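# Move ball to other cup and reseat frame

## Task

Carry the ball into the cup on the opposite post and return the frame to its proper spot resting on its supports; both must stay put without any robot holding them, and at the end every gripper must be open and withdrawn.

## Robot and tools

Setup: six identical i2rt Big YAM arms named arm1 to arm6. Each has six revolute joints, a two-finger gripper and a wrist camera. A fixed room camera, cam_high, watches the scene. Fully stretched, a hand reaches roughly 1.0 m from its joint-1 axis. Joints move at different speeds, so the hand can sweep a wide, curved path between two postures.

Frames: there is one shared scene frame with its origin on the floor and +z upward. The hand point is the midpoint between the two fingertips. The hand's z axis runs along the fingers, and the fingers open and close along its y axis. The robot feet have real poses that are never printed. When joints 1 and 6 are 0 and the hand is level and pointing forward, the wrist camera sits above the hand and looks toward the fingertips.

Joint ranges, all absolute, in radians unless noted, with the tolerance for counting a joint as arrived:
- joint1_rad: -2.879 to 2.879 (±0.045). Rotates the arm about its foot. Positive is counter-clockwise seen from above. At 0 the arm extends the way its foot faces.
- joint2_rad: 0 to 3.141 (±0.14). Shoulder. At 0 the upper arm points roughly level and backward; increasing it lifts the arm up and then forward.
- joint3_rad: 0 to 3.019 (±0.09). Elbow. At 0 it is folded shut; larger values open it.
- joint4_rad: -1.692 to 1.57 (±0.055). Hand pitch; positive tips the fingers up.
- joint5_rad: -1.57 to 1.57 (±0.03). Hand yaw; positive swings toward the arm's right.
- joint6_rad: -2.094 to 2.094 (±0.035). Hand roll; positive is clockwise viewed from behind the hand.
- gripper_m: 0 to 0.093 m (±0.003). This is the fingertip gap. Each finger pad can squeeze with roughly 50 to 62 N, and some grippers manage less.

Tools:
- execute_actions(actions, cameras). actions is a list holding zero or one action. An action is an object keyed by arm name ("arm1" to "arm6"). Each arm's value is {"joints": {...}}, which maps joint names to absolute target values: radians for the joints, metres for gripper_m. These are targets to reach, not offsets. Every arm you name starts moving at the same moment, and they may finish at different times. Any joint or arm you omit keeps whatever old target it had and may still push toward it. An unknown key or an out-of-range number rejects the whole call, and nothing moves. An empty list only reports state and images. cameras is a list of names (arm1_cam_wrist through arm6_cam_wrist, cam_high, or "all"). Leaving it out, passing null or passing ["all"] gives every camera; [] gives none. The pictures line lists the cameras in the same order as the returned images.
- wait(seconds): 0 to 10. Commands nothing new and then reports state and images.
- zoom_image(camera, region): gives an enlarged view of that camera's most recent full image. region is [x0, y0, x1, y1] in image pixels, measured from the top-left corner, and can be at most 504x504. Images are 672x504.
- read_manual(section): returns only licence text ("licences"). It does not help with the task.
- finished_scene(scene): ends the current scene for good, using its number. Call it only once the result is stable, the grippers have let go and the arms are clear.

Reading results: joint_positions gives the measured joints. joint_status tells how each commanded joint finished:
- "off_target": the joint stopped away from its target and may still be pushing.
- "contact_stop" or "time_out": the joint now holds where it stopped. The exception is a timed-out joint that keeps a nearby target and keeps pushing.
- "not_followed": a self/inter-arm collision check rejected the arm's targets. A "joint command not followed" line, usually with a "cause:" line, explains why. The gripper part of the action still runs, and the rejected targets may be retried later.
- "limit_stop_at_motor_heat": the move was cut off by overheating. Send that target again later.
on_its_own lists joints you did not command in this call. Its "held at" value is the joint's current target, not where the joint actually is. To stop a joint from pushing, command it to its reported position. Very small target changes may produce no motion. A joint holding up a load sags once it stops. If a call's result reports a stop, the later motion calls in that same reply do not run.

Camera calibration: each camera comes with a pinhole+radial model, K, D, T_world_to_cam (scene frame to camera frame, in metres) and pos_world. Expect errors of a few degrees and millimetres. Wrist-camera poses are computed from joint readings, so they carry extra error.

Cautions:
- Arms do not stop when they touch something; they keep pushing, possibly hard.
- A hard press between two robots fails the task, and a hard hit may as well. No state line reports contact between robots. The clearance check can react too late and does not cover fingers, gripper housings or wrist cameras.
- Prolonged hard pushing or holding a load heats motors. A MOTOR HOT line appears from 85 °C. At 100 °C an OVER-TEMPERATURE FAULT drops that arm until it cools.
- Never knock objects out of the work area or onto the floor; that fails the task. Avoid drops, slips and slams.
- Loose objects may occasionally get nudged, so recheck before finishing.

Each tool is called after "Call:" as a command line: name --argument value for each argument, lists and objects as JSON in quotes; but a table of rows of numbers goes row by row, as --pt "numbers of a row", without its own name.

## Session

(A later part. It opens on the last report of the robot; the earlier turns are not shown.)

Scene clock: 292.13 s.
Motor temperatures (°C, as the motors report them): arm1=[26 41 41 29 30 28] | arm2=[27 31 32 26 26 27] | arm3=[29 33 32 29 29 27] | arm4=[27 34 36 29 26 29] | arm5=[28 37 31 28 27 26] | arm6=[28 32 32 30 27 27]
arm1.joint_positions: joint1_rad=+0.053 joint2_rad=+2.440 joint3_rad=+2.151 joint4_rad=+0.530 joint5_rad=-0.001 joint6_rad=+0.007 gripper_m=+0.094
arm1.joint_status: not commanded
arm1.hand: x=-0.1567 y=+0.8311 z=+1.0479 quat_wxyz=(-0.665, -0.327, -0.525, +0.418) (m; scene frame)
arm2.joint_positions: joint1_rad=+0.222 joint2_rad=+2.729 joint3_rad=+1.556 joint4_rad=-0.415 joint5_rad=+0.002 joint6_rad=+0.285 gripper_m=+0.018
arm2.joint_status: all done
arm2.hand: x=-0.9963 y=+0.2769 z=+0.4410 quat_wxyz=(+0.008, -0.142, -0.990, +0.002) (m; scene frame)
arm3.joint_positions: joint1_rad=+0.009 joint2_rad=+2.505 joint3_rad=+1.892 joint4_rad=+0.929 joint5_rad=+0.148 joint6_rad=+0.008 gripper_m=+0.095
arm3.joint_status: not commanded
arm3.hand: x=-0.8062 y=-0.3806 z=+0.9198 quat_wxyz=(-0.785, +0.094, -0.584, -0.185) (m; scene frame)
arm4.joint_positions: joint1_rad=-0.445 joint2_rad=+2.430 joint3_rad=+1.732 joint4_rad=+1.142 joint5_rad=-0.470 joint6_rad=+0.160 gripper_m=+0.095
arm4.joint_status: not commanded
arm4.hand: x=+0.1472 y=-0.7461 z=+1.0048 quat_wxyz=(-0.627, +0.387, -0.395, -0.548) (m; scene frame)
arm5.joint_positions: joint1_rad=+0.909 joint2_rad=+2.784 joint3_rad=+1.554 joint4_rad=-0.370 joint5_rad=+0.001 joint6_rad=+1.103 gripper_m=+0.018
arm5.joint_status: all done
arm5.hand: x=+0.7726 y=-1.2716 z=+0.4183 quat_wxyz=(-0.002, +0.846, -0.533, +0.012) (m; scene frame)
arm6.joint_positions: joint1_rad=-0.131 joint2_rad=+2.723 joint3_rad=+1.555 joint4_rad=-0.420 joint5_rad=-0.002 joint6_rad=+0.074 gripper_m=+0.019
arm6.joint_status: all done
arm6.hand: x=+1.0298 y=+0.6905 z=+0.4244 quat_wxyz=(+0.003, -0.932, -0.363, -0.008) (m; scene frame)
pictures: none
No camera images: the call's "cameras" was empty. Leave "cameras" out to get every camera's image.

Call:
execute_actions --actions '[{"arm2":{"joints":{"gripper_m":0.07}},"arm5":{"joints":{"gripper_m":0.07}},"arm6":{"joints":{"gripper_m":0.07}}}]' --cameras '[]'

Call:
execute_actions --actions '[{"arm2":{"joints":{"joint2_rad":2.15,"joint3_rad":1.1,"joint4_rad":-0.65}},"arm5":{"joints":{"joint1_rad":0.97,"joint2_rad":2.2,"joint3_rad":1.2,"joint4_rad":-0.62}},"arm6":{"joints":{"joint2_rad":2.15,"joint3_rad":1.1,"joint4_rad":-0.65}},"arm1":{"joints":{"joint2_rad":1.8,"joint3_rad":1.5}},"arm3":{"joints":{"joint2_rad":1.8,"joint3_rad":1.4}},"arm4":{"joints":{"joint2_rad":1.8,"joint3_rad":1.3}}}]' --cameras '["cam_high"]'

Scene clock: 298.17 s.
Motor temperatures (°C, as the motors report them): arm1=[26 42 41 29 30 28] | arm2=[27 31 32 26 26 27] | arm3=[29 33 32 29 29 27] | arm4=[27 34 36 29 26 29] | arm5=[28 37 31 28 27 26] | arm6=[28 32 32 30 27 27]
arm1.joint_positions: joint1_rad=+0.053 joint2_rad=+2.440 joint3_rad=+2.151 joint4_rad=+0.530 joint5_rad=-0.001 joint6_rad=+0.007 gripper_m=+0.094
arm1.joint_status: not commanded
arm1.hand: x=-0.1567 y=+0.8311 z=+1.0479 quat_wxyz=(-0.665, -0.327, -0.525, +0.418) (m; scene frame)
arm2.joint_positions: joint1_rad=+0.222 joint2_rad=+2.729 joint3_rad=+1.556 joint4_rad=-0.415 joint5_rad=+0.002 joint6_rad=+0.285 gripper_m=+0.070
arm2.joint_status: all done
arm2.hand: x=-0.9963 y=+0.2769 z=+0.4410 quat_wxyz=(+0.008, -0.142, -0.990, +0.002) (m; scene frame)
arm3.joint_positions: joint1_rad=+0.009 joint2_rad=+2.505 joint3_rad=+1.892 joint4_rad=+0.929 joint5_rad=+0.148 joint6_rad=+0.008 gripper_m=+0.095
arm3.joint_status: not commanded
arm3.hand: x=-0.8062 y=-0.3806 z=+0.9198 quat_wxyz=(-0.785, +0.094, -0.584, -0.185) (m; scene frame)
arm4.joint_positions: joint1_rad=-0.445 joint2_rad=+2.430 joint3_rad=+1.732 joint4_rad=+1.142 joint5_rad=-0.470 joint6_rad=+0.160 gripper_m=+0.095
arm4.joint_status: not commanded
arm4.hand: x=+0.1472 y=-0.7461 z=+1.0048 quat_wxyz=(-0.627, +0.387, -0.395, -0.548) (m; scene frame)
arm5.joint_positions: joint1_rad=+0.909 joint2_rad=+2.784 joint3_rad=+1.554 joint4_rad=-0.370 joint5_rad=+0.001 joint6_rad=+1.103 gripper_m=+0.070
arm5.joint_status: all done
arm5.hand: x=+0.7726 y=-1.2718 z=+0.4183 quat_wxyz=(-0.002, +0.846, -0.533, +0.012) (m; scene frame)
arm6.joint_positions: joint1_rad=-0.131 joint2_rad=+2.723 joint3_rad=+1.555 joint4_rad=-0.420 joint5_rad=-0.002 joint6_rad=+0.074 gripper_m=+0.070
arm6.joint_status: all done
arm6.hand: x=+1.0298 y=+0.6905 z=+0.4244 quat_wxyz=(+0.003, -0.932, -0.363, -0.008) (m; scene frame)
pictures: none
No camera images: the call's "cameras" was empty. Leave "cameras" out to get every camera's image.

Scene clock: 299.80 s.
Motor temperatures (°C, as the motors report them): arm1=[26 41 41 29 30 28] | arm2=[27 31 32 26 26 27] | arm3=[29 33 32 29 29 27] | arm4=[27 34 36 29 26 29] | arm5=[28 37 31 28 27 26] | arm6=[28 32 32 30 27 27]
arm1.joint_positions: joint1_rad=+0.053 joint2_rad=+1.797 joint3_rad=+1.489 joint4_rad=+0.545 joint5_rad=-0.001 joint6_rad=+0.007 gripper_m=+0.094
arm1.joint_status: all done
arm1.hand: x=-0.2346 y=+0.9969 z=+1.2013 quat_wxyz=(-0.664, -0.328, -0.527, +0.418) (m; scene frame)
arm2.joint_positions: joint1_rad=+0.222 joint2_rad=+2.129 joint3_rad=+1.109 joint4_rad=-0.644 joint5_rad=+0.002 joint6_rad=+0.285 gripper_m=+0.070
arm2.joint_status: all done
arm2.hand: x=-1.0788 y=+0.2771 z=+0.6646 quat_wxyz=(+0.046, -0.142, -0.989, +0.008) (m; scene frame)
arm3.joint_positions: joint1_rad=+0.009 joint2_rad=+1.779 joint3_rad=+1.407 joint4_rad=+0.945 joint5_rad=+0.148 joint6_rad=+0.008 gripper_m=+0.095
arm3.joint_status: all done
arm3.hand: x=-0.9588 y=-0.4801 z=+1.2435 quat_wxyz=(-0.849, +0.060, -0.481, -0.211) (m; scene frame)
arm4.joint_positions: joint1_rad=-0.445 joint2_rad=+1.789 joint3_rad=+1.298 joint4_rad=+1.149 joint5_rad=-0.470 joint6_rad=+0.161 gripper_m=+0.095
arm4.joint_status: all done
arm4.hand: x=+0.0547 y=-0.8835 z=+1.2696 quat_wxyz=(-0.681, +0.362, -0.307, -0.558) (m; scene frame)
arm5.joint_positions: joint1_rad=+0.976 joint2_rad=+2.198 joint3_rad=+1.199 joint4_rad=-0.608 joint5_rad=+0.001 joint6_rad=+1.103 gripper_m=+0.070
arm5.joint_status: all done
arm5.hand: x=+0.7983 y=-1.3033 z=+0.6554 quat_wxyz=(-0.004, +0.863, -0.505, +0.014) (m; scene frame)
arm6.joint_positions: joint1_rad=-0.131 joint2_rad=+2.144 joint3_rad=+1.103 joint4_rad=-0.645 joint5_rad=-0.002 joint6_rad=+0.074 gripper_m=+0.070
arm6.joint_status: all done
arm6.hand: x=+1.0926 y=+0.7575 z=+0.6374 quat_wxyz=(+0.024, -0.930, -0.362, -0.052) (m; scene frame)
pictures: cam_high
Images, in order (width x height): cam_high 672x504.

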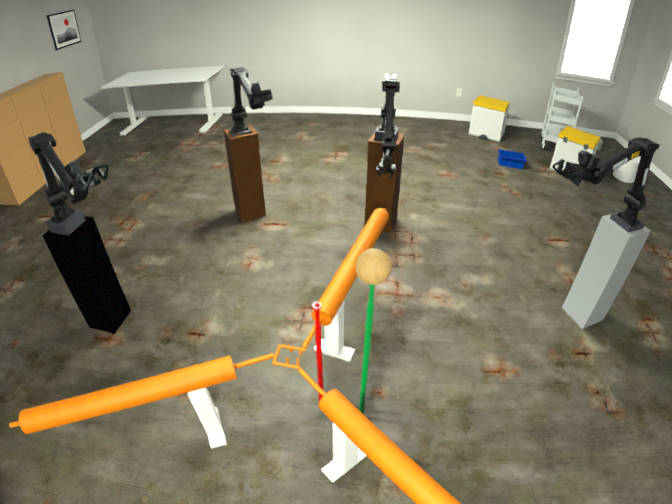

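Call:
finished_scene --scene 1

The scene is finished: the task was done.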